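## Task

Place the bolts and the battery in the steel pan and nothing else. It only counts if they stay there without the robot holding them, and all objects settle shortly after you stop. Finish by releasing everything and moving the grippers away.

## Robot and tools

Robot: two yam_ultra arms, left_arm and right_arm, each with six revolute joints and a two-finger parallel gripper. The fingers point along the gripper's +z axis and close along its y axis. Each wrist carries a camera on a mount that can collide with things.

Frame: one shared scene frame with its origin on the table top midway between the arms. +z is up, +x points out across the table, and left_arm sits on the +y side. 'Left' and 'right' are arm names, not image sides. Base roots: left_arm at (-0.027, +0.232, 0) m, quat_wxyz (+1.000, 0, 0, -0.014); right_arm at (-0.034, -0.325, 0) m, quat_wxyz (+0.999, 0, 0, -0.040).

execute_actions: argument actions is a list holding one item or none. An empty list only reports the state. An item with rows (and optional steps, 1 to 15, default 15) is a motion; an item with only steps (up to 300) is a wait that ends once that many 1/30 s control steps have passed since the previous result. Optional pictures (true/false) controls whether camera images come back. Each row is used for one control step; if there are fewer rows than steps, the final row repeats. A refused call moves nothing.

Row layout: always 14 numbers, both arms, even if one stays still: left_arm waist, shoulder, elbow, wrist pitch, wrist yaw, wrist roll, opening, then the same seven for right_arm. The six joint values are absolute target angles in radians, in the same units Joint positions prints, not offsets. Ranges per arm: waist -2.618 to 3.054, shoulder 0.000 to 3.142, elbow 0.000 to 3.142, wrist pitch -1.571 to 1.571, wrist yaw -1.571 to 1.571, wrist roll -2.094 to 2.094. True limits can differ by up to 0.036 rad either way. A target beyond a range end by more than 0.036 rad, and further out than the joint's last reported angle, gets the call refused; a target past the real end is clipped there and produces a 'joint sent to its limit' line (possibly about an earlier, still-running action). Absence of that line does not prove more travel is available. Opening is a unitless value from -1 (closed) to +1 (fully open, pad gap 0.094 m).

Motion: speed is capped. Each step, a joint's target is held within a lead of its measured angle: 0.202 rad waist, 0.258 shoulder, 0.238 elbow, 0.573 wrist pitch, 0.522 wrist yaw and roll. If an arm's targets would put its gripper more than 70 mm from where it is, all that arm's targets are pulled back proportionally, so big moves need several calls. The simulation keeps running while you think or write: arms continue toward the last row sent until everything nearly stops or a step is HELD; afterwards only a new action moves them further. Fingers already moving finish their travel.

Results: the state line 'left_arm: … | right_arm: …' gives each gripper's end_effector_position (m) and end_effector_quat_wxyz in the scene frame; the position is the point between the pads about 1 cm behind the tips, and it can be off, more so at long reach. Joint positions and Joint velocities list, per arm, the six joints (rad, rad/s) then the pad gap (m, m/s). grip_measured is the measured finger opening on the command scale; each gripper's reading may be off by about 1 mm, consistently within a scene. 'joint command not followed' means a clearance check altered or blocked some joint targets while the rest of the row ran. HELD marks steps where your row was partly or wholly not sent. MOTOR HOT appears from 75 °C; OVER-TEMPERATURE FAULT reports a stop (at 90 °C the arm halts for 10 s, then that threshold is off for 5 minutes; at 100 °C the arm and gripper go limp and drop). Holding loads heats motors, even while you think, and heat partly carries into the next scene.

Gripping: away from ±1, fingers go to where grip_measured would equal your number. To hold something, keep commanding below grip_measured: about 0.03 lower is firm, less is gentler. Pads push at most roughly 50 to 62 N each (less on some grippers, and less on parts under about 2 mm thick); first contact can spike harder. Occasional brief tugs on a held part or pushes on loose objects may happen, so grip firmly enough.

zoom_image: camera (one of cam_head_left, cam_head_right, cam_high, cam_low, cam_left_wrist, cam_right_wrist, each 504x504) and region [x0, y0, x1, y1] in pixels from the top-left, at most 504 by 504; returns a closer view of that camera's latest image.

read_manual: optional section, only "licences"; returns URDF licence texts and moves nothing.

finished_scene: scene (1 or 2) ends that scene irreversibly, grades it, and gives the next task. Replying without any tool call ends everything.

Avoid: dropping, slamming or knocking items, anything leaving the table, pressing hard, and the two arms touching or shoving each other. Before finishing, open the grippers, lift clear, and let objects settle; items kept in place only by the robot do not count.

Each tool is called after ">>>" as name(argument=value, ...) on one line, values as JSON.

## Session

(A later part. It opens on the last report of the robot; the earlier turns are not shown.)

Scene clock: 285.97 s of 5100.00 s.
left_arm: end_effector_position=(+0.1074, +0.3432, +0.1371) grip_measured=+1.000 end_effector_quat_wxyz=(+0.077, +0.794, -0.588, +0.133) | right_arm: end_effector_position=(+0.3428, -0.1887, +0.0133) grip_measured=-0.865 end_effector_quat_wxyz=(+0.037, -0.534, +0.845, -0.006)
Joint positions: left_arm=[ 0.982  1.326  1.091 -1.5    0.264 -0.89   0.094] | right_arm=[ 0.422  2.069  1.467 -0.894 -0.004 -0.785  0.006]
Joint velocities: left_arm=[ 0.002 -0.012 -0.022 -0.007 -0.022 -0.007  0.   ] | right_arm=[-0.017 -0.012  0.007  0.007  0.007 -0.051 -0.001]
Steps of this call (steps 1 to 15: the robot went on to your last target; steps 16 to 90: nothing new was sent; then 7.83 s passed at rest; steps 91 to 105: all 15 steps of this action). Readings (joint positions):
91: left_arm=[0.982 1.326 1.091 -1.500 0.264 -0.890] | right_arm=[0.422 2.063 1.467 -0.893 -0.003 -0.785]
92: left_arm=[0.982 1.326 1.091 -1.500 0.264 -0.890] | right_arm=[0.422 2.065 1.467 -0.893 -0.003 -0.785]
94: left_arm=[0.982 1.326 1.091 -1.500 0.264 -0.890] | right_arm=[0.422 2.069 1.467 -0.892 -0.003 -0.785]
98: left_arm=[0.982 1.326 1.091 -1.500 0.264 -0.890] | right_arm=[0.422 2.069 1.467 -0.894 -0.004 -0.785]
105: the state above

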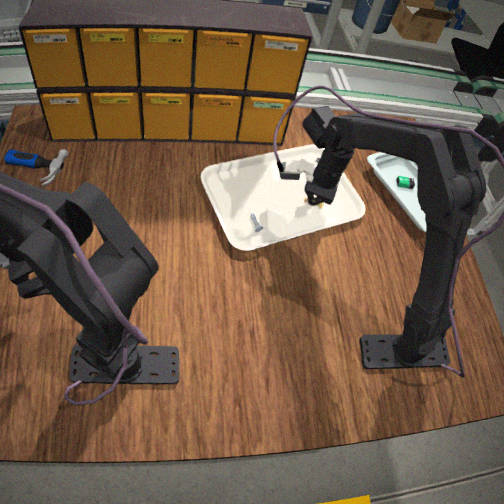

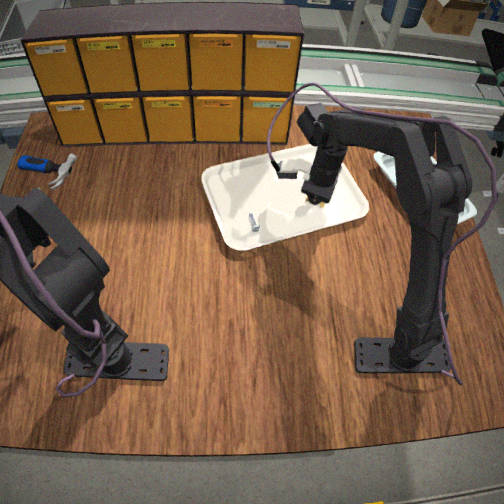

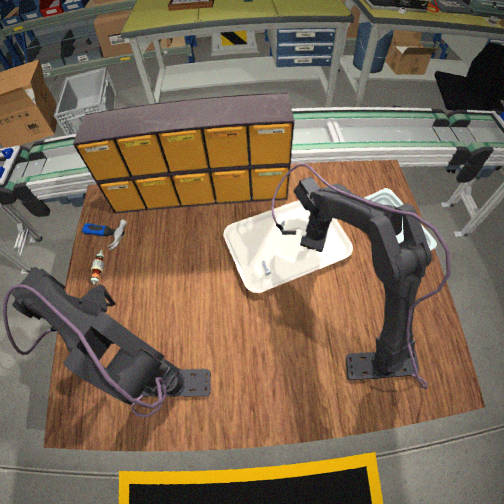

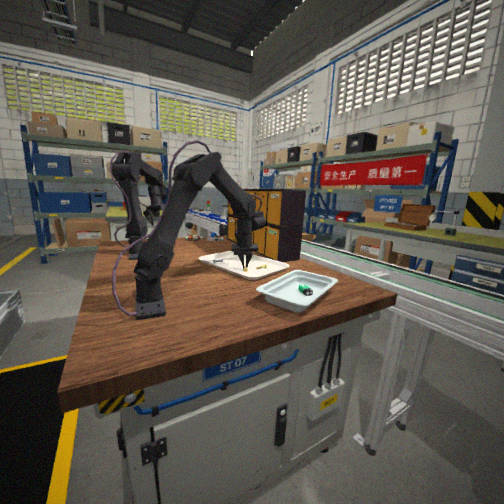

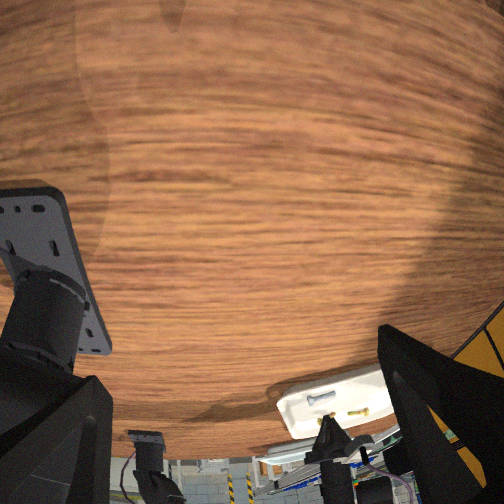

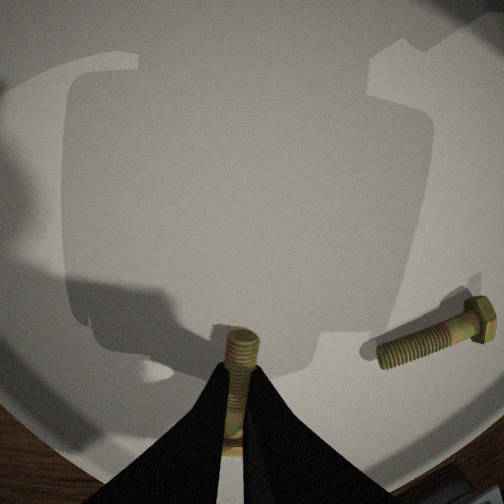

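>>> execute_actions(actions=[{"rows":[[0.982,1.326,1.091,-1.5,0.264,-0.89,1,0.418,2.04,1.49,-0.92,0,-0.79,-0.91],[0.982,1.326,1.091,-1.5,0.264,-0.89,1,0.418,2.01,1.53,-0.96,0,-0.79,-0.91],[0.982,1.326,1.091,-1.5,0.264,-0.89,1,0.418,1.99,1.58,-1.0,0,-0.7,-0.91],[0.982,1.326,1.091,-1.5,0.264,-0.89,1,0.418,1.98,1.63,-1.04,0,-0.6,-0.91],[0.982,1.326,1.091,-1.5,0.264,-0.89,1,0.418,1.98,1.68,-1.08,0,-0.5,-0.91],[0.982,1.326,1.091,-1.5,0.264,-0.89,1,0.418,1.98,1.73,-1.11,0,-0.4,-0.91],[0.982,1.326,1.091,-1.5,0.264,-0.89,1,0.418,1.98,1.74,-1.11,0,-0.3,-0.91],[0.982,1.326,1.091,-1.5,0.264,-0.89,1,0.3,1.98,1.74,-1.11,0,-0.2,-0.91],[0.982,1.326,1.091,-1.5,0.264,-0.89,1,0.2,1.98,1.74,-1.11,0,-0.1,-0.91],[0.982,1.326,1.091,-1.5,0.264,-0.89,1,0.1,1.98,1.74,-1.11,0,0,-0.91],[0.982,1.326,1.091,-1.5,0.264,-0.89,1,0,1.98,1.74,-1.11,0,0.1,-0.91],[0.982,1.326,1.091,-1.5,0.264,-0.89,1,-0.1,1.98,1.74,-1.11,0,0.2,-0.91],[0.982,1.326,1.091,-1.5,0.264,-0.89,1,-0.2,1.98,1.74,-1.11,0,0.3,-0.91],[0.982,1.326,1.091,-1.5,0.264,-0.89,1,-0.29,1.99,1.74,-1.11,0,0.5,-0.91]]}], pictures=false)

>>> execute_actions(actions=[{"rows":[[0.982,1.326,1.091,-1.5,0.264,-0.89,1,-0.29,1.99,1.74,-1.11,0,0.5,-0.91]]}], pictures=false)

>>> execute_actions(actions=[{"rows":[[0.982,1.326,1.091,-1.5,0.264,-0.89,1,-0.29,2.03,1.76,-1.09,0,0.5,-0.91],[0.982,1.326,1.091,-1.5,0.264,-0.89,1,-0.29,2.07,1.77,-1.07,0,0.5,-0.91],[0.982,1.326,1.091,-1.5,0.264,-0.89,1,-0.29,2.11,1.78,-1.05,0,0.5,-0.91],[0.982,1.326,1.091,-1.5,0.264,-0.89,1,-0.29,2.15,1.79,-1.03,0,0.5,-0.91],[0.982,1.326,1.091,-1.5,0.264,-0.89,1,-0.29,2.18,1.79,-1.02,0,0.5,-0.91]]}])

Scene clock: 305.97 s of 5100.00 s.
left_arm: end_effector_position=(+0.1074, +0.3432, +0.1371) grip_measured=+1.000 end_effector_quat_wxyz=(+0.077, +0.794, -0.588, +0.133) | right_arm: end_effector_position=(+0.4111, -0.3044, +0.1207) grip_measured=-0.864 end_effector_quat_wxyz=(+0.139, -0.023, +0.990, +0.010)
Joint positions: left_arm=[ 0.982  1.326  1.091 -1.5    0.264 -0.89   0.094] | right_arm=[ 0.117  1.98   1.735 -1.047 -0.016 -0.008  0.006]
Joint velocities: left_arm=[-0.007 -0.002 -0.007  0.037 -0.007 -0.007  0.   ] | right_arm=[-1.56   0.115 -0.012 -0.125  0.022  2.176 -0.   ]
Steps of this call (steps 1 to 15: the robot went on to your last target; steps 16 to 90: nothing new was sent; then 16.50 s passed at rest; steps 91 to 105: all 15 steps of this action). Readings (joint positions):
91: left_arm=[0.982 1.326 1.091 -1.500 0.264 -0.890] | right_arm=[0.422 2.069 1.467 -0.894 -0.004 -0.785]
92: left_arm=[0.982 1.326 1.091 -1.500 0.264 -0.890] | right_arm=[0.422 2.068 1.472 -0.903 -0.004 -0.785]
94: left_arm=[0.982 1.326 1.091 -1.500 0.264 -0.890] | right_arm=[0.422 2.062 1.514 -0.954 -0.004 -0.746]
98: left_arm=[0.982 1.326 1.091 -1.500 0.264 -0.890] | right_arm=[0.413 2.027 1.680 -1.034 -0.007 -0.522]
105: the state above

Scene clock: 306.47 s of 5100.00 s.
left_arm: end_effector_position=(+0.1074, +0.3432, +0.1371) grip_measured=+1.000 end_effector_quat_wxyz=(+0.077, +0.794, -0.588, +0.133) | right_arm: end_effector_position=(+0.3680, -0.4886, +0.1105) grip_measured=-0.864 end_effector_quat_wxyz=(+0.107, +0.414, +0.904, -0.001)
Joint positions: left_arm=[ 0.982  1.326  1.091 -1.5    0.264 -0.89   0.094] | right_arm=[-0.305  1.998  1.735 -1.094  0.012  0.473  0.006]
Joint velocities: left_arm=[ 0.002  0.002 -0.007 -0.037 -0.007 -0.022  0.   ] | right_arm=[ 0.281  0.007 -0.012 -0.037  0.022  0.183  0.   ]
Steps of this call (steps 1 to 15: all 15 steps of this action). Readings (joint positions):
1: left_arm=[0.982 1.326 1.091 -1.500 0.264 -0.890] | right_arm=[0.060 1.984 1.735 -1.052 -0.015 0.069]
2: left_arm=[0.982 1.326 1.091 -1.500 0.264 -0.890] | right_arm=[0.004 1.988 1.735 -1.055 -0.014 0.137]
4: left_arm=[0.982 1.326 1.091 -1.500 0.264 -0.890] | right_arm=[-0.111 1.995 1.735 -1.060 -0.012 0.242]
8: left_arm=[0.982 1.326 1.091 -1.500 0.264 -0.890] | right_arm=[-0.309 1.998 1.735 -1.073 0.003 0.389]
15: the state above

Scene clock: 306.97 s of 5100.00 s.
left_arm: end_effector_position=(+0.1074, +0.3432, +0.1371) grip_measured=+1.000 end_effector_quat_wxyz=(+0.077, +0.794, -0.588, +0.133) | right_arm: end_effector_position=(+0.3882, -0.4868, +0.0366) grip_measured=-0.864 end_effector_quat_wxyz=(+0.055, +0.417, +0.907, +0.001)
Joint positions: left_arm=[ 0.982  1.326  1.091 -1.5    0.264 -0.89   0.094] | right_arm=[-0.287  2.209  1.781 -1.033  0.005  0.493  0.006]
Joint velocities: left_arm=[-0.007 -0.012 -0.012  0.037  0.007 -0.037  0.   ] | right_arm=[ 0.017 -0.085 -0.002 -0.007 -0.066 -0.022  0.   ]
Steps of this call (steps 1 to 15: all 15 steps of this action). Readings (joint positions):
1: left_arm=[0.982 1.326 1.091 -1.500 0.264 -0.890] | right_arm=[-0.297 2.000 1.736 -1.095 0.009 0.477]
2: left_arm=[0.982 1.326 1.091 -1.500 0.264 -0.890] | right_arm=[-0.291 2.008 1.741 -1.095 0.008 0.481]
4: left_arm=[0.982 1.326 1.091 -1.500 0.264 -0.890] | right_arm=[-0.287 2.049 1.764 -1.084 0.005 0.485]
8: left_arm=[0.982 1.326 1.091 -1.500 0.264 -0.890] | right_arm=[-0.287 2.169 1.781 -1.037 0.005 0.490]
15: the state above

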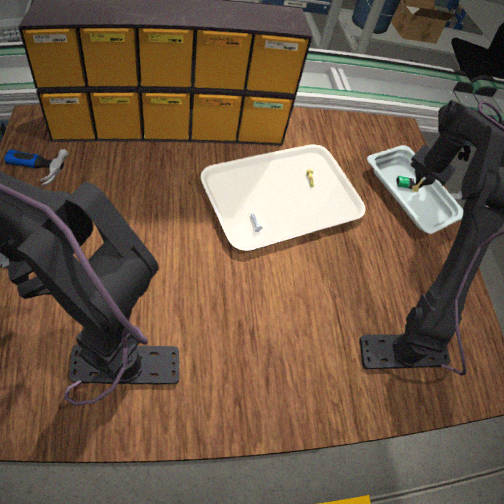

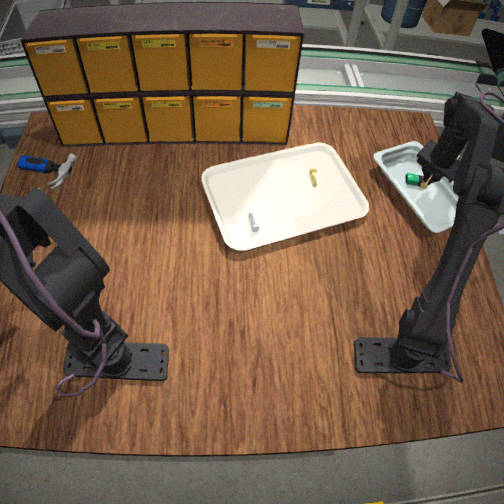

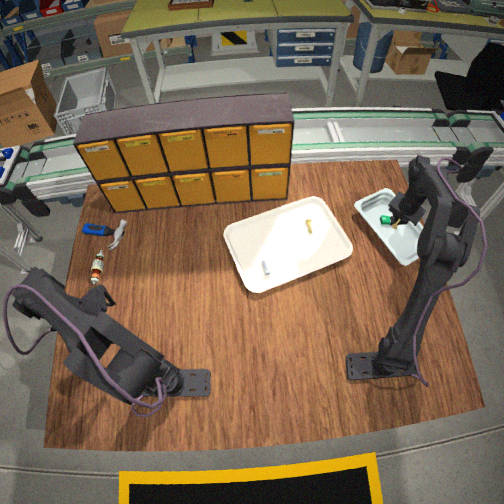

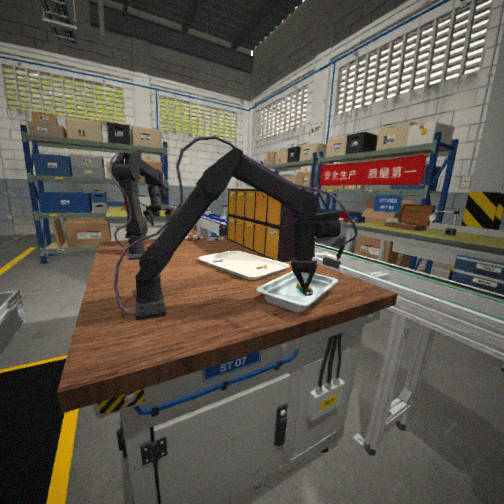

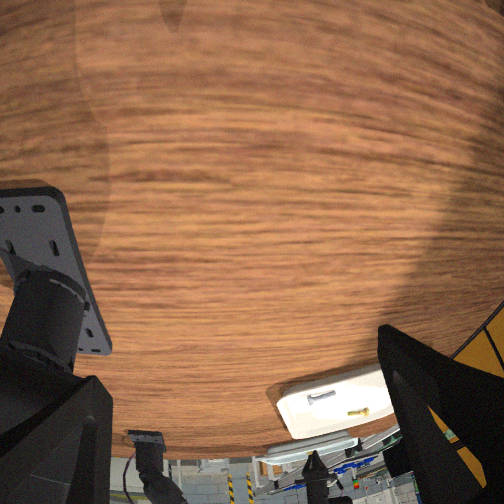

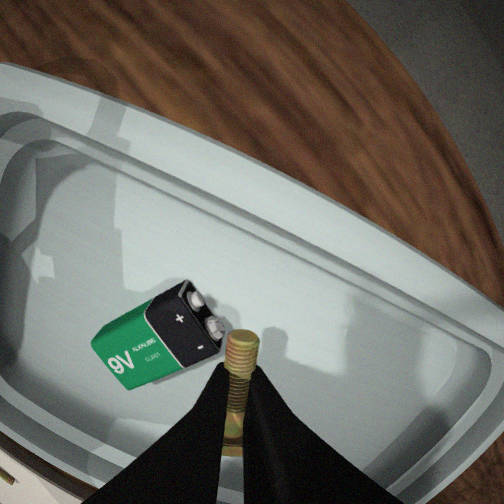

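>>> execute_actions(actions=[{"rows":[[0.982,1.326,1.091,-1.5,0.264,-0.89,1,-0.29,2.2,1.79,-1.02,0,0.5,-0.75],[0.982,1.326,1.091,-1.5,0.264,-0.89,1,-0.29,2.2,1.79,-1.02,0,0.5,-0.6],[0.982,1.326,1.091,-1.5,0.264,-0.89,1,-0.29,2.2,1.79,-1.02,0,0.5,-0.45],[0.982,1.326,1.091,-1.5,0.264,-0.89,1,-0.29,2.2,1.79,-1.02,0,0.5,-0.3],[0.982,1.326,1.091,-1.5,0.264,-0.89,1,-0.29,2.16,1.8,-1.04,0,0.5,-0.3],[0.982,1.326,1.091,-1.5,0.264,-0.89,1,-0.29,2.12,1.81,-1.06,0,0.5,-0.3],[0.982,1.326,1.091,-1.5,0.264,-0.89,1,-0.29,2.08,1.82,-1.09,0,0.5,-0.3],[0.982,1.326,1.091,-1.5,0.264,-0.89,1,-0.29,2.06,1.83,-1.12,0,0.5,-0.3],[0.982,1.326,1.091,-1.5,0.264,-0.89,1,-0.29,2.06,1.84,-1.14,0,0.5,-0.3],[0.982,1.326,1.091,-1.5,0.264,-0.89,1,-0.29,2.06,1.85,-1.15,0,0.5,-0.3],[0.982,1.326,1.091,-1.5,0.264,-0.89,1,-0.2,2.07,1.87,-1.16,0,0.5,-0.3],[0.982,1.326,1.091,-1.5,0.264,-0.89,1,-0.1,2.08,1.89,-1.17,0,0.45,-0.3],[0.982,1.326,1.091,-1.5,0.264,-0.89,1,0,2.09,1.9,-1.17,0,0.42,-0.3],[0.982,1.326,1.091,-1.5,0.264,-0.89,1,0.1,2.1,1.91,-1.17,0,0.42,-0.3],[0.982,1.326,1.091,-1.5,0.264,-0.89,1,0.2,2.12,1.92,-1.17,0,0.42,-0.3]]}])

>>> execute_actions(actions=[{"rows":[[0.982,1.326,1.091,-1.5,0.264,-0.89,1,0.3,2.14,1.93,-1.17,0,0.42,-0.3],[0.982,1.326,1.091,-1.5,0.264,-0.89,1,0.33,2.16,1.94,-1.17,0,0.42,-0.3],[0.982,1.326,1.091,-1.5,0.264,-0.89,1,0.35,2.18,1.95,-1.17,0,0.42,-0.3],[0.982,1.326,1.091,-1.5,0.264,-0.89,1,0.355,2.2,1.96,-1.17,0,0.42,-0.3],[0.982,1.326,1.091,-1.5,0.264,-0.89,1,0.355,2.2,1.96,-1.17,0,0.42,-0.3],[0.982,1.326,1.091,-1.5,0.264,-0.89,1,0.355,2.22,1.96,-1.17,0,0.42,-0.3],[0.982,1.326,1.091,-1.5,0.264,-0.89,1,0.355,2.24,1.96,-1.17,0,0.42,-0.3],[0.982,1.326,1.091,-1.5,0.264,-0.89,1,0.355,2.26,1.965,-1.165,0,0.42,-0.3],[0.982,1.326,1.091,-1.5,0.264,-0.89,1,0.355,2.285,1.97,-1.16,0,0.42,-0.3]]}])

Scene clock: 339.10 s of 5100.00 s.
left_arm: end_effector_position=(+0.1074, +0.3432, +0.1371) grip_measured=+1.000 end_effector_quat_wxyz=(+0.077, +0.794, -0.588, +0.133) | right_arm: end_effector_position=(+0.4158, -0.4383, +0.1198) grip_measured=-0.303 end_effector_quat_wxyz=(+0.128, +0.347, +0.929, +0.007)
Joint positions: left_arm=[ 0.982  1.326  1.091 -1.5    0.264 -0.89   0.094] | right_arm=[-0.164  2.081  1.886 -1.118  0.016  0.468  0.033]
Joint velocities: left_arm=[-0.012 -0.007  0.002  0.007  0.007  0.007  0.   ] | right_arm=[ 1.267  0.071  0.315  0.007  0.022 -0.212  0.   ]
Steps of this call (steps 1 to 15: the robot went on to your last target; steps 16 to 90: nothing new was sent; then 28.63 s passed at rest; steps 91 to 105: all 15 steps of this action). Readings (joint positions):
91: left_arm=[0.982 1.326 1.091 -1.500 0.264 -0.890] | right_arm=[-0.287 2.203 1.781 -1.029 0.005 0.494]
92: left_arm=[0.982 1.326 1.091 -1.500 0.264 -0.890] | right_arm=[-0.287 2.203 1.781 -1.029 0.005 0.494]
94: left_arm=[0.982 1.326 1.091 -1.500 0.264 -0.890] | right_arm=[-0.287 2.203 1.781 -1.029 0.005 0.495]
98: left_arm=[0.982 1.326 1.091 -1.500 0.264 -0.890] | right_arm=[-0.287 2.168 1.781 -1.052 0.005 0.495]
105: the state above

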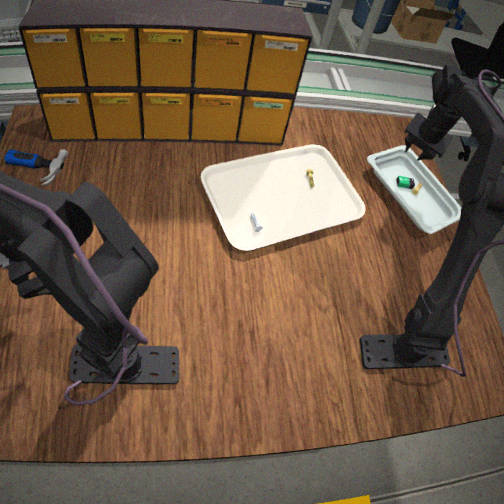

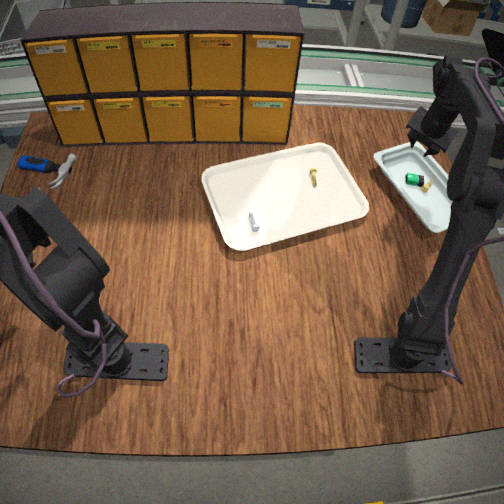

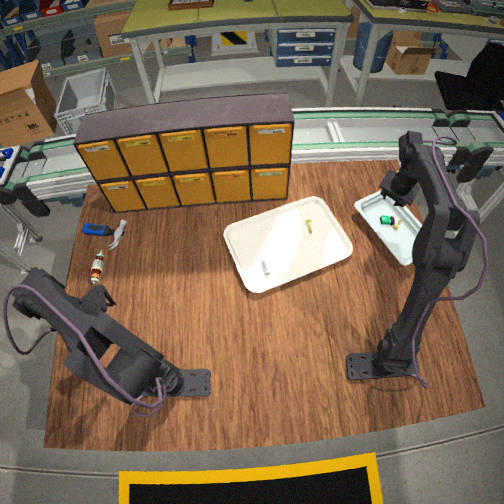

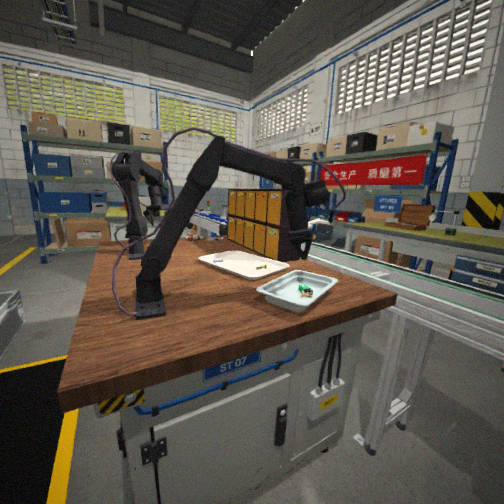

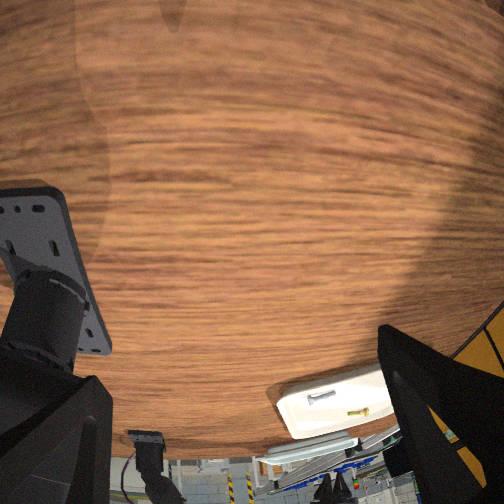

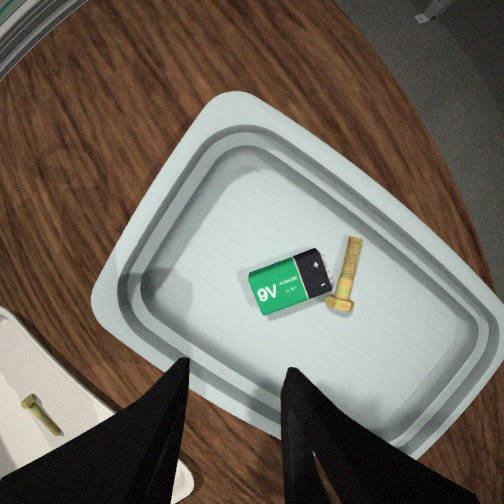

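Scene clock: 339.60 s of 5100.00 s.
left_arm: end_effector_position=(+0.1074, +0.3432, +0.1371) grip_measured=+1.000 end_effector_quat_wxyz=(+0.077, +0.794, -0.588, +0.133) | right_arm: end_effector_position=(+0.4047, -0.1714, +0.0344) grip_measured=-0.303 end_effector_quat_wxyz=(+0.028, +0.049, +0.998, +0.017)
Joint positions: left_arm=[ 0.982  1.326  1.091 -1.5    0.264 -0.89   0.094] | right_arm=[ 0.409  2.312  1.949 -1.142 -0.012  0.427  0.033]
Joint velocities: left_arm=[ 0.007 -0.012 -0.017  0.051 -0.022 -0.037  0.   ] | right_arm=[-0.085  0.037 -0.012 -0.139  0.007  0.007 -0.   ]
Steps of this call (steps 1 to 15: all 15 steps of this action). Readings (joint positions):
1: left_arm=[0.982 1.326 1.091 -1.500 0.264 -0.890] | right_arm=[-0.117 2.086 1.896 -1.120 0.016 0.462]
2: left_arm=[0.982 1.326 1.091 -1.500 0.264 -0.890] | right_arm=[-0.068 2.094 1.905 -1.120 0.015 0.458]
4: left_arm=[0.982 1.326 1.091 -1.500 0.264 -0.890] | right_arm=[0.032 2.122 1.923 -1.121 0.014 0.450]
8: left_arm=[0.982 1.326 1.091 -1.500 0.264 -0.890] | right_arm=[0.229 2.196 1.937 -1.123 0.011 0.440]
15: the state above

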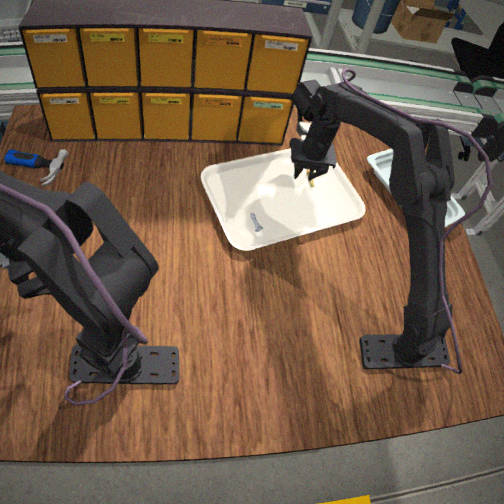

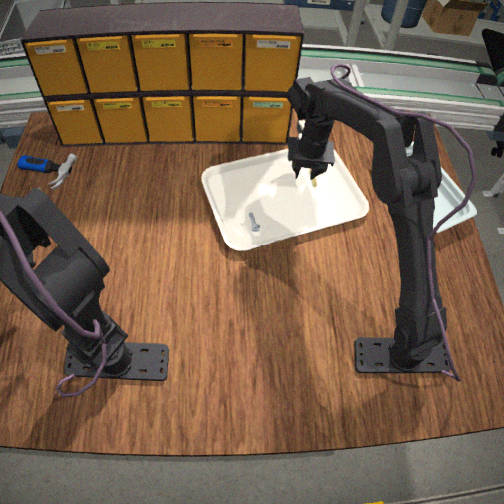

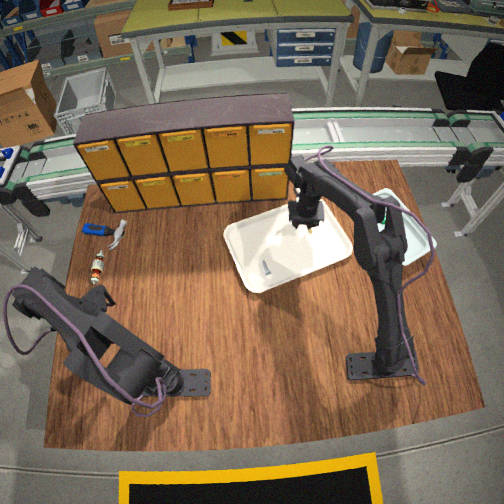

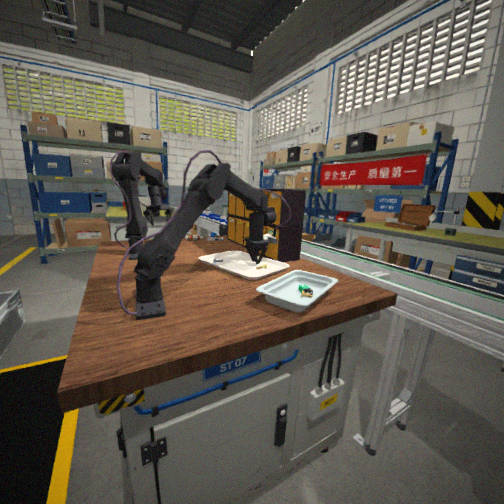

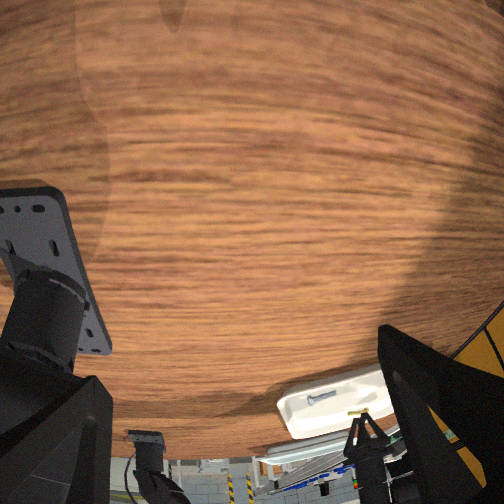

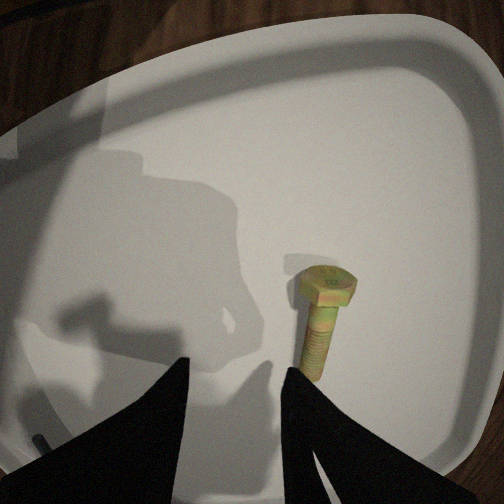

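>>> execute_actions(actions=[{"rows":[[0.982,1.326,1.091,-1.5,0.264,-0.89,1,0.345,2.285,1.975,-1.165,0,0.56,-0.3]]}])

Scene clock: 343.90 s of 5100.00 s.
left_arm: end_effector_position=(+0.1074, +0.3432, +0.1371) grip_measured=+1.000 end_effector_quat_wxyz=(+0.077, +0.794, -0.588, +0.133) | right_arm: end_effector_position=(+0.4110, -0.1988, +0.0364) grip_measured=-0.303 end_effector_quat_wxyz=(+0.026, +0.139, +0.990, +0.015)
Joint positions: left_arm=[ 0.982  1.326  1.091 -1.5    0.264 -0.89   0.094] | right_arm=[ 0.35   2.308  1.949 -1.153 -0.007  0.549  0.033]
Joint velocities: left_arm=[-0.007 -0.007 -0.017 -0.095 -0.051  0.037  0.   ] | right_arm=[-0.002 -0.012  0.017  0.022  0.022  0.037 -0.   ]
Steps of this call (steps 1 to 30: the robot went on to your last target; steps 31 to 114: nothing new was sent; steps 115 to 129: all 15 steps of this action). Readings (joint positions):
115: left_arm=[0.982 1.326 1.091 -1.500 0.264 -0.890] | right_arm=[0.350 2.308 1.949 -1.149 -0.007 0.445]
116: left_arm=[0.982 1.326 1.091 -1.500 0.264 -0.890] | right_arm=[0.350 2.308 1.949 -1.150 -0.007 0.467]
118: left_arm=[0.982 1.326 1.091 -1.500 0.264 -0.890] | right_arm=[0.350 2.308 1.949 -1.152 -0.007 0.498]
122: left_arm=[0.982 1.326 1.091 -1.500 0.264 -0.890] | right_arm=[0.350 2.308 1.949 -1.153 -0.007 0.532]
129: the state above

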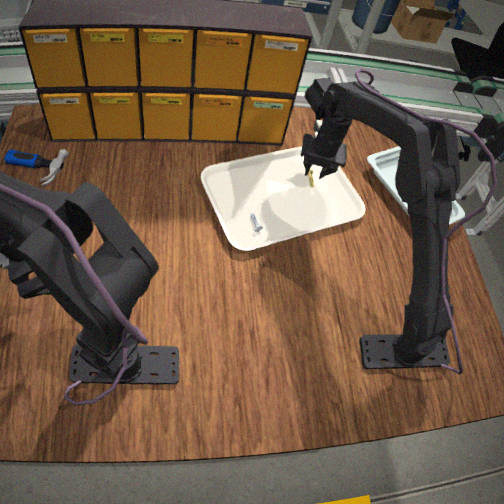

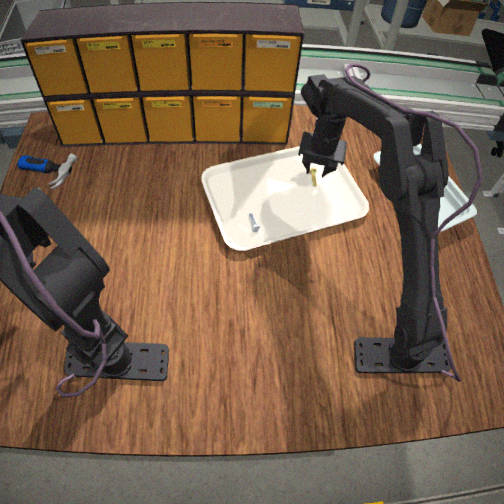

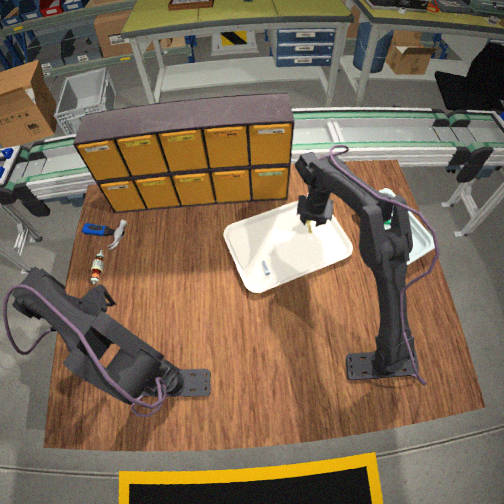

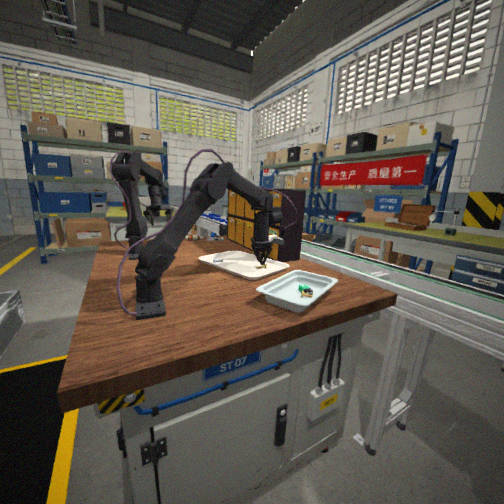

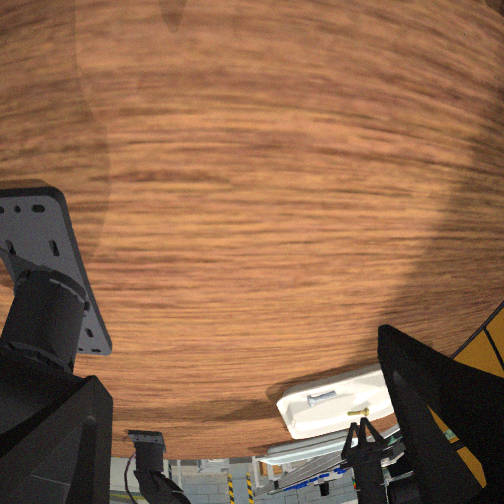

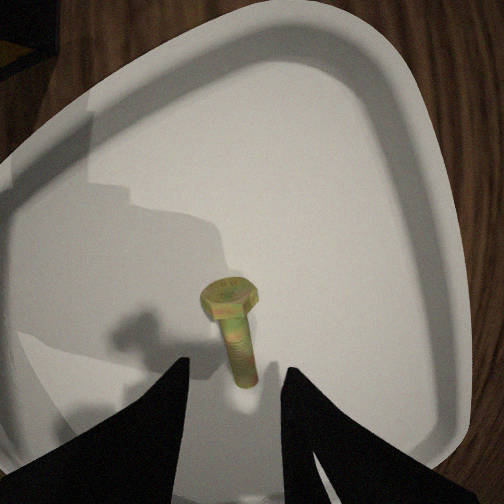

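>>> execute_actions(actions=[{"rows":[[0.982,1.326,1.091,-1.5,0.264,-0.89,1,0.345,2.31,1.94,-1.14,0,0.44,-0.3],[0.982,1.326,1.091,-1.5,0.264,-0.89,1,0.345,2.315,1.93,-1.125,0,0.44,-0.3],[0.982,1.326,1.091,-1.5,0.264,-0.89,1,0.345,2.32,1.92,-1.11,0,0.44,-0.3],[0.982,1.326,1.091,-1.5,0.264,-0.89,1,0.345,2.325,1.905,-1.09,0,0.44,-0.3],[0.982,1.326,1.091,-1.5,0.264,-0.89,1,0.345,2.33,1.89,-1.07,0,0.44,-0.3],[0.982,1.326,1.091,-1.5,0.264,-0.89,1,0.345,2.335,1.878,-1.05,0,0.44,-0.3]]}])

Scene clock: 353.30 s of 5100.00 s.
left_arm: end_effector_position=(+0.1074, +0.3432, +0.1371) grip_measured=+1.000 end_effector_quat_wxyz=(+0.077, +0.794, -0.588, +0.133) | right_arm: end_effector_position=(+0.4127, -0.1987, +0.0138) grip_measured=-0.303 end_effector_quat_wxyz=(+0.029, +0.090, +0.995, +0.014)
Joint positions: left_arm=[ 0.982  1.326  1.091 -1.5    0.264 -0.89   0.094] | right_arm=[ 0.35   2.326  1.89  -1.071 -0.006  0.451  0.033]
Joint velocities: left_arm=[-0.007  0.007  0.002  0.007 -0.037  0.022  0.   ] | right_arm=[-0.012 -0.002 -0.012  0.022 -0.066 -0.022 -0.002]
Steps of this call (steps 1 to 15: the robot went on to your last target; steps 16 to 90: nothing new was sent; then 5.90 s passed at rest; steps 91 to 105: all 15 steps of this action). Readings (joint positions):
91: left_arm=[0.982 1.326 1.091 -1.500 0.264 -0.890] | right_arm=[0.350 2.308 1.949 -1.153 -0.007 0.539]
92: left_arm=[0.982 1.326 1.091 -1.500 0.264 -0.890] | right_arm=[0.350 2.308 1.947 -1.150 -0.007 0.520]
94: left_arm=[0.982 1.326 1.091 -1.500 0.264 -0.890] | right_arm=[0.350 2.308 1.937 -1.135 -0.007 0.493]
98: left_arm=[0.982 1.326 1.091 -1.500 0.264 -0.890] | right_arm=[0.350 2.318 1.896 -1.092 -0.007 0.465]
105: the state above

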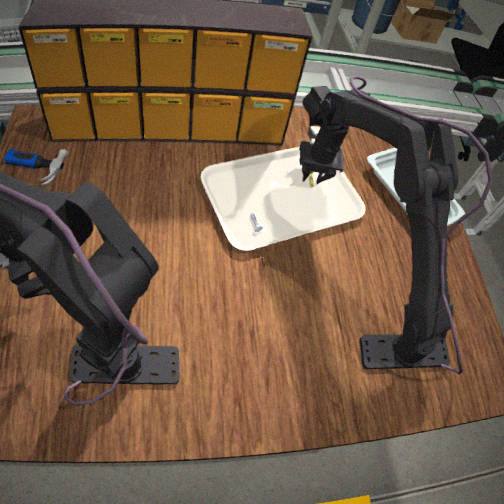

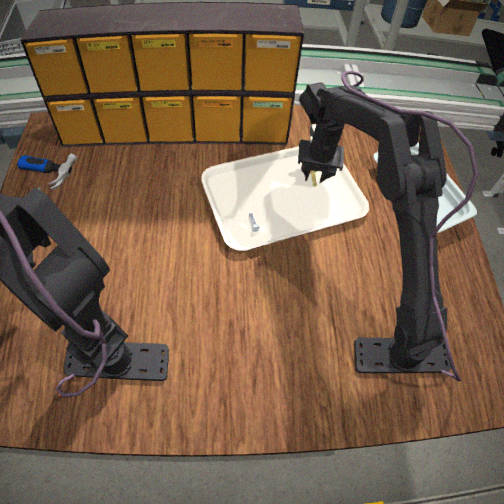

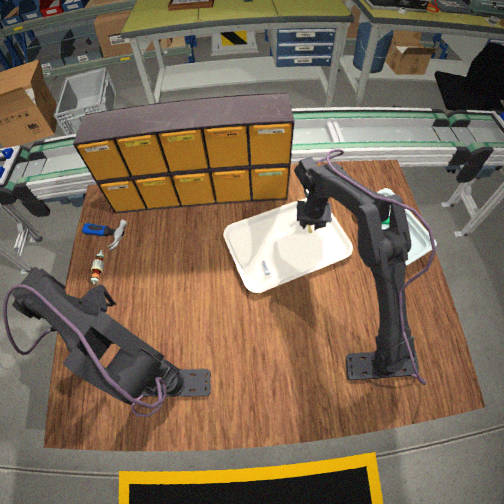

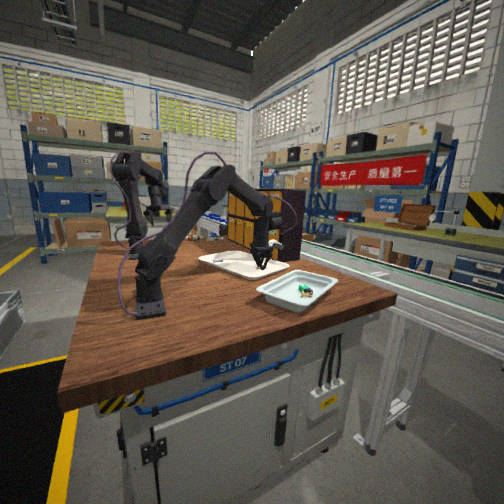

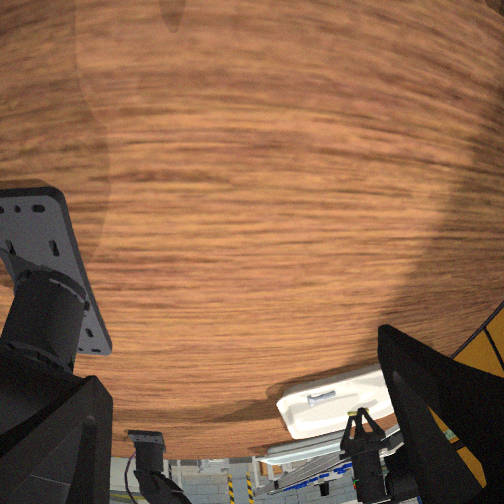

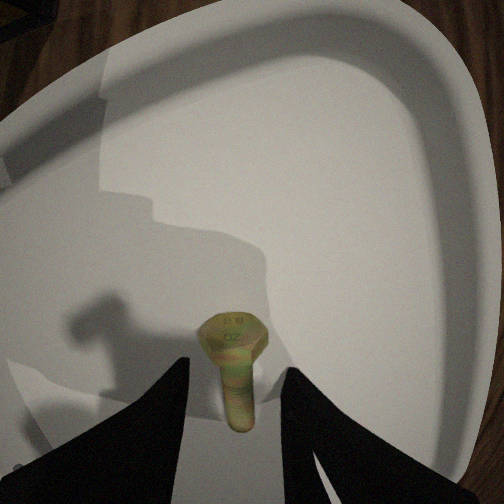

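>>> execute_actions(actions=[{"rows":[[0.982,1.326,1.091,-1.5,0.264,-0.89,1,0.345,2.34,1.885,-1.065,0,0.44,-0.3],[0.982,1.326,1.091,-1.5,0.264,-0.89,1,0.345,2.34,1.885,-1.065,0,0.44,-0.3],[0.982,1.326,1.091,-1.5,0.264,-0.89,1,0.345,2.34,1.885,-1.065,0,0.44,-0.3],[0.982,1.326,1.091,-1.5,0.264,-0.89,1,0.345,2.34,1.885,-1.065,0,0.44,-0.3],[0.982,1.326,1.091,-1.5,0.264,-0.89,1,0.345,2.34,1.885,-1.065,0,0.44,-0.5],[0.982,1.326,1.091,-1.5,0.264,-0.89,1,0.345,2.34,1.885,-1.065,0,0.44,-0.7],[0.982,1.326,1.091,-1.5,0.264,-0.89,1,0.345,2.34,1.885,-1.065,0,0.44,-0.91]]}])

Scene clock: 361.80 s of 5100.00 s.
left_arm: end_effector_position=(+0.1074, +0.3432, +0.1371) grip_measured=+1.000 end_effector_quat_wxyz=(+0.077, +0.794, -0.588, +0.133) | right_arm: end_effector_position=(+0.4132, -0.1996, +0.0138) grip_measured=-0.867 end_effector_quat_wxyz=(+0.030, +0.088, +0.996, +0.012)
Joint positions: left_arm=[ 0.982  1.326  1.091 -1.5    0.264 -0.89   0.094] | right_arm=[ 0.35   2.326  1.89  -1.07  -0.001  0.446  0.006]
Joint velocities: left_arm=[-0.007 -0.002 -0.032  0.095 -0.007 -0.022  0.   ] | right_arm=[ 0.002 -0.007  0.007  0.007 -0.066  0.007  0.   ]
Steps of this call (steps 1 to 15: the robot went on to your last target; steps 16 to 90: nothing new was sent; then 5.00 s passed at rest; steps 91 to 105: all 15 steps of this action). Readings (joint positions):
91: left_arm=[0.982 1.326 1.091 -1.500 0.264 -0.890] | right_arm=[0.350 2.326 1.890 -1.070 -0.006 0.447]
92: left_arm=[0.982 1.326 1.091 -1.500 0.264 -0.890] | right_arm=[0.350 2.326 1.890 -1.070 -0.006 0.447]
94: left_arm=[0.982 1.326 1.091 -1.500 0.264 -0.890] | right_arm=[0.350 2.326 1.890 -1.070 -0.006 0.447]
98: left_arm=[0.982 1.326 1.091 -1.500 0.264 -0.890] | right_arm=[0.350 2.326 1.890 -1.070 -0.001 0.446]
105: the state above

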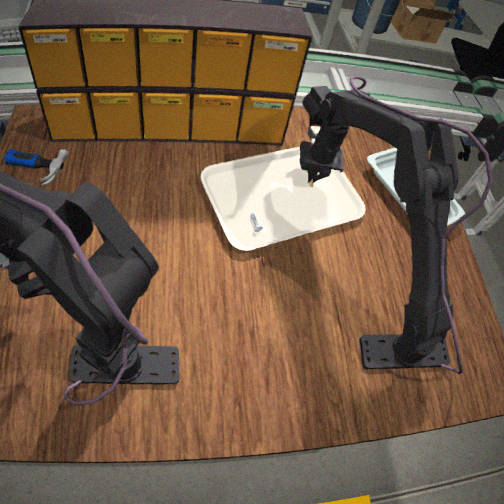

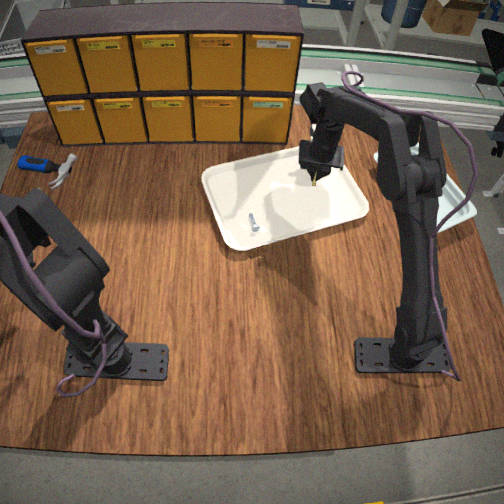

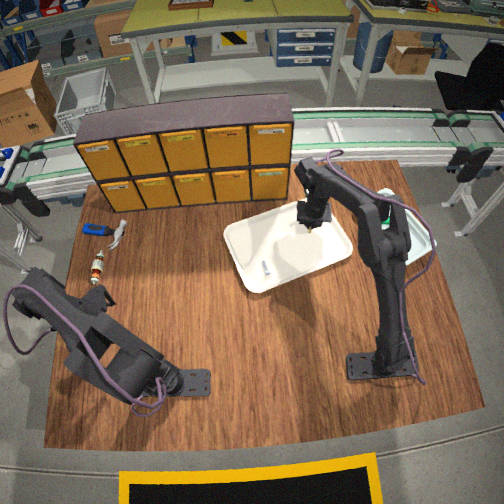

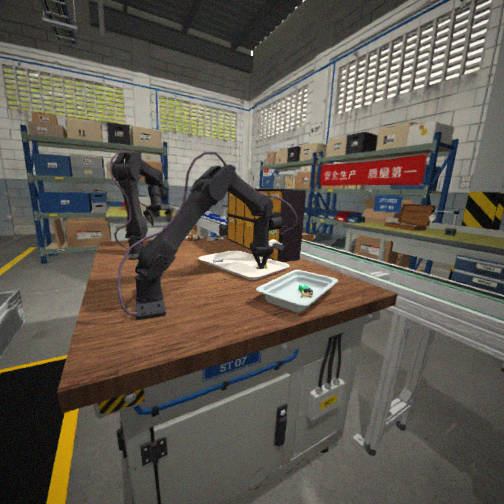

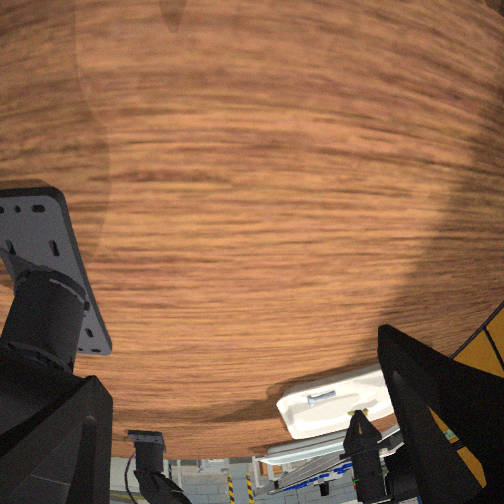

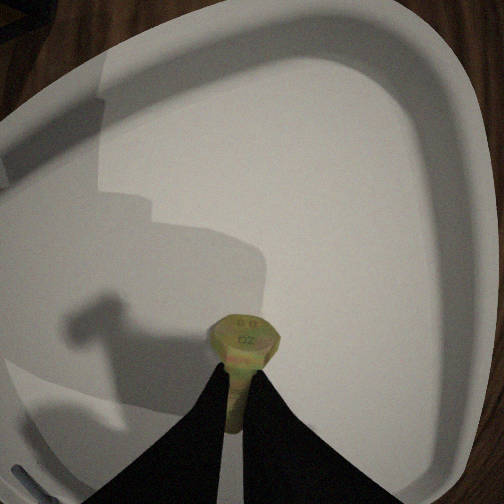

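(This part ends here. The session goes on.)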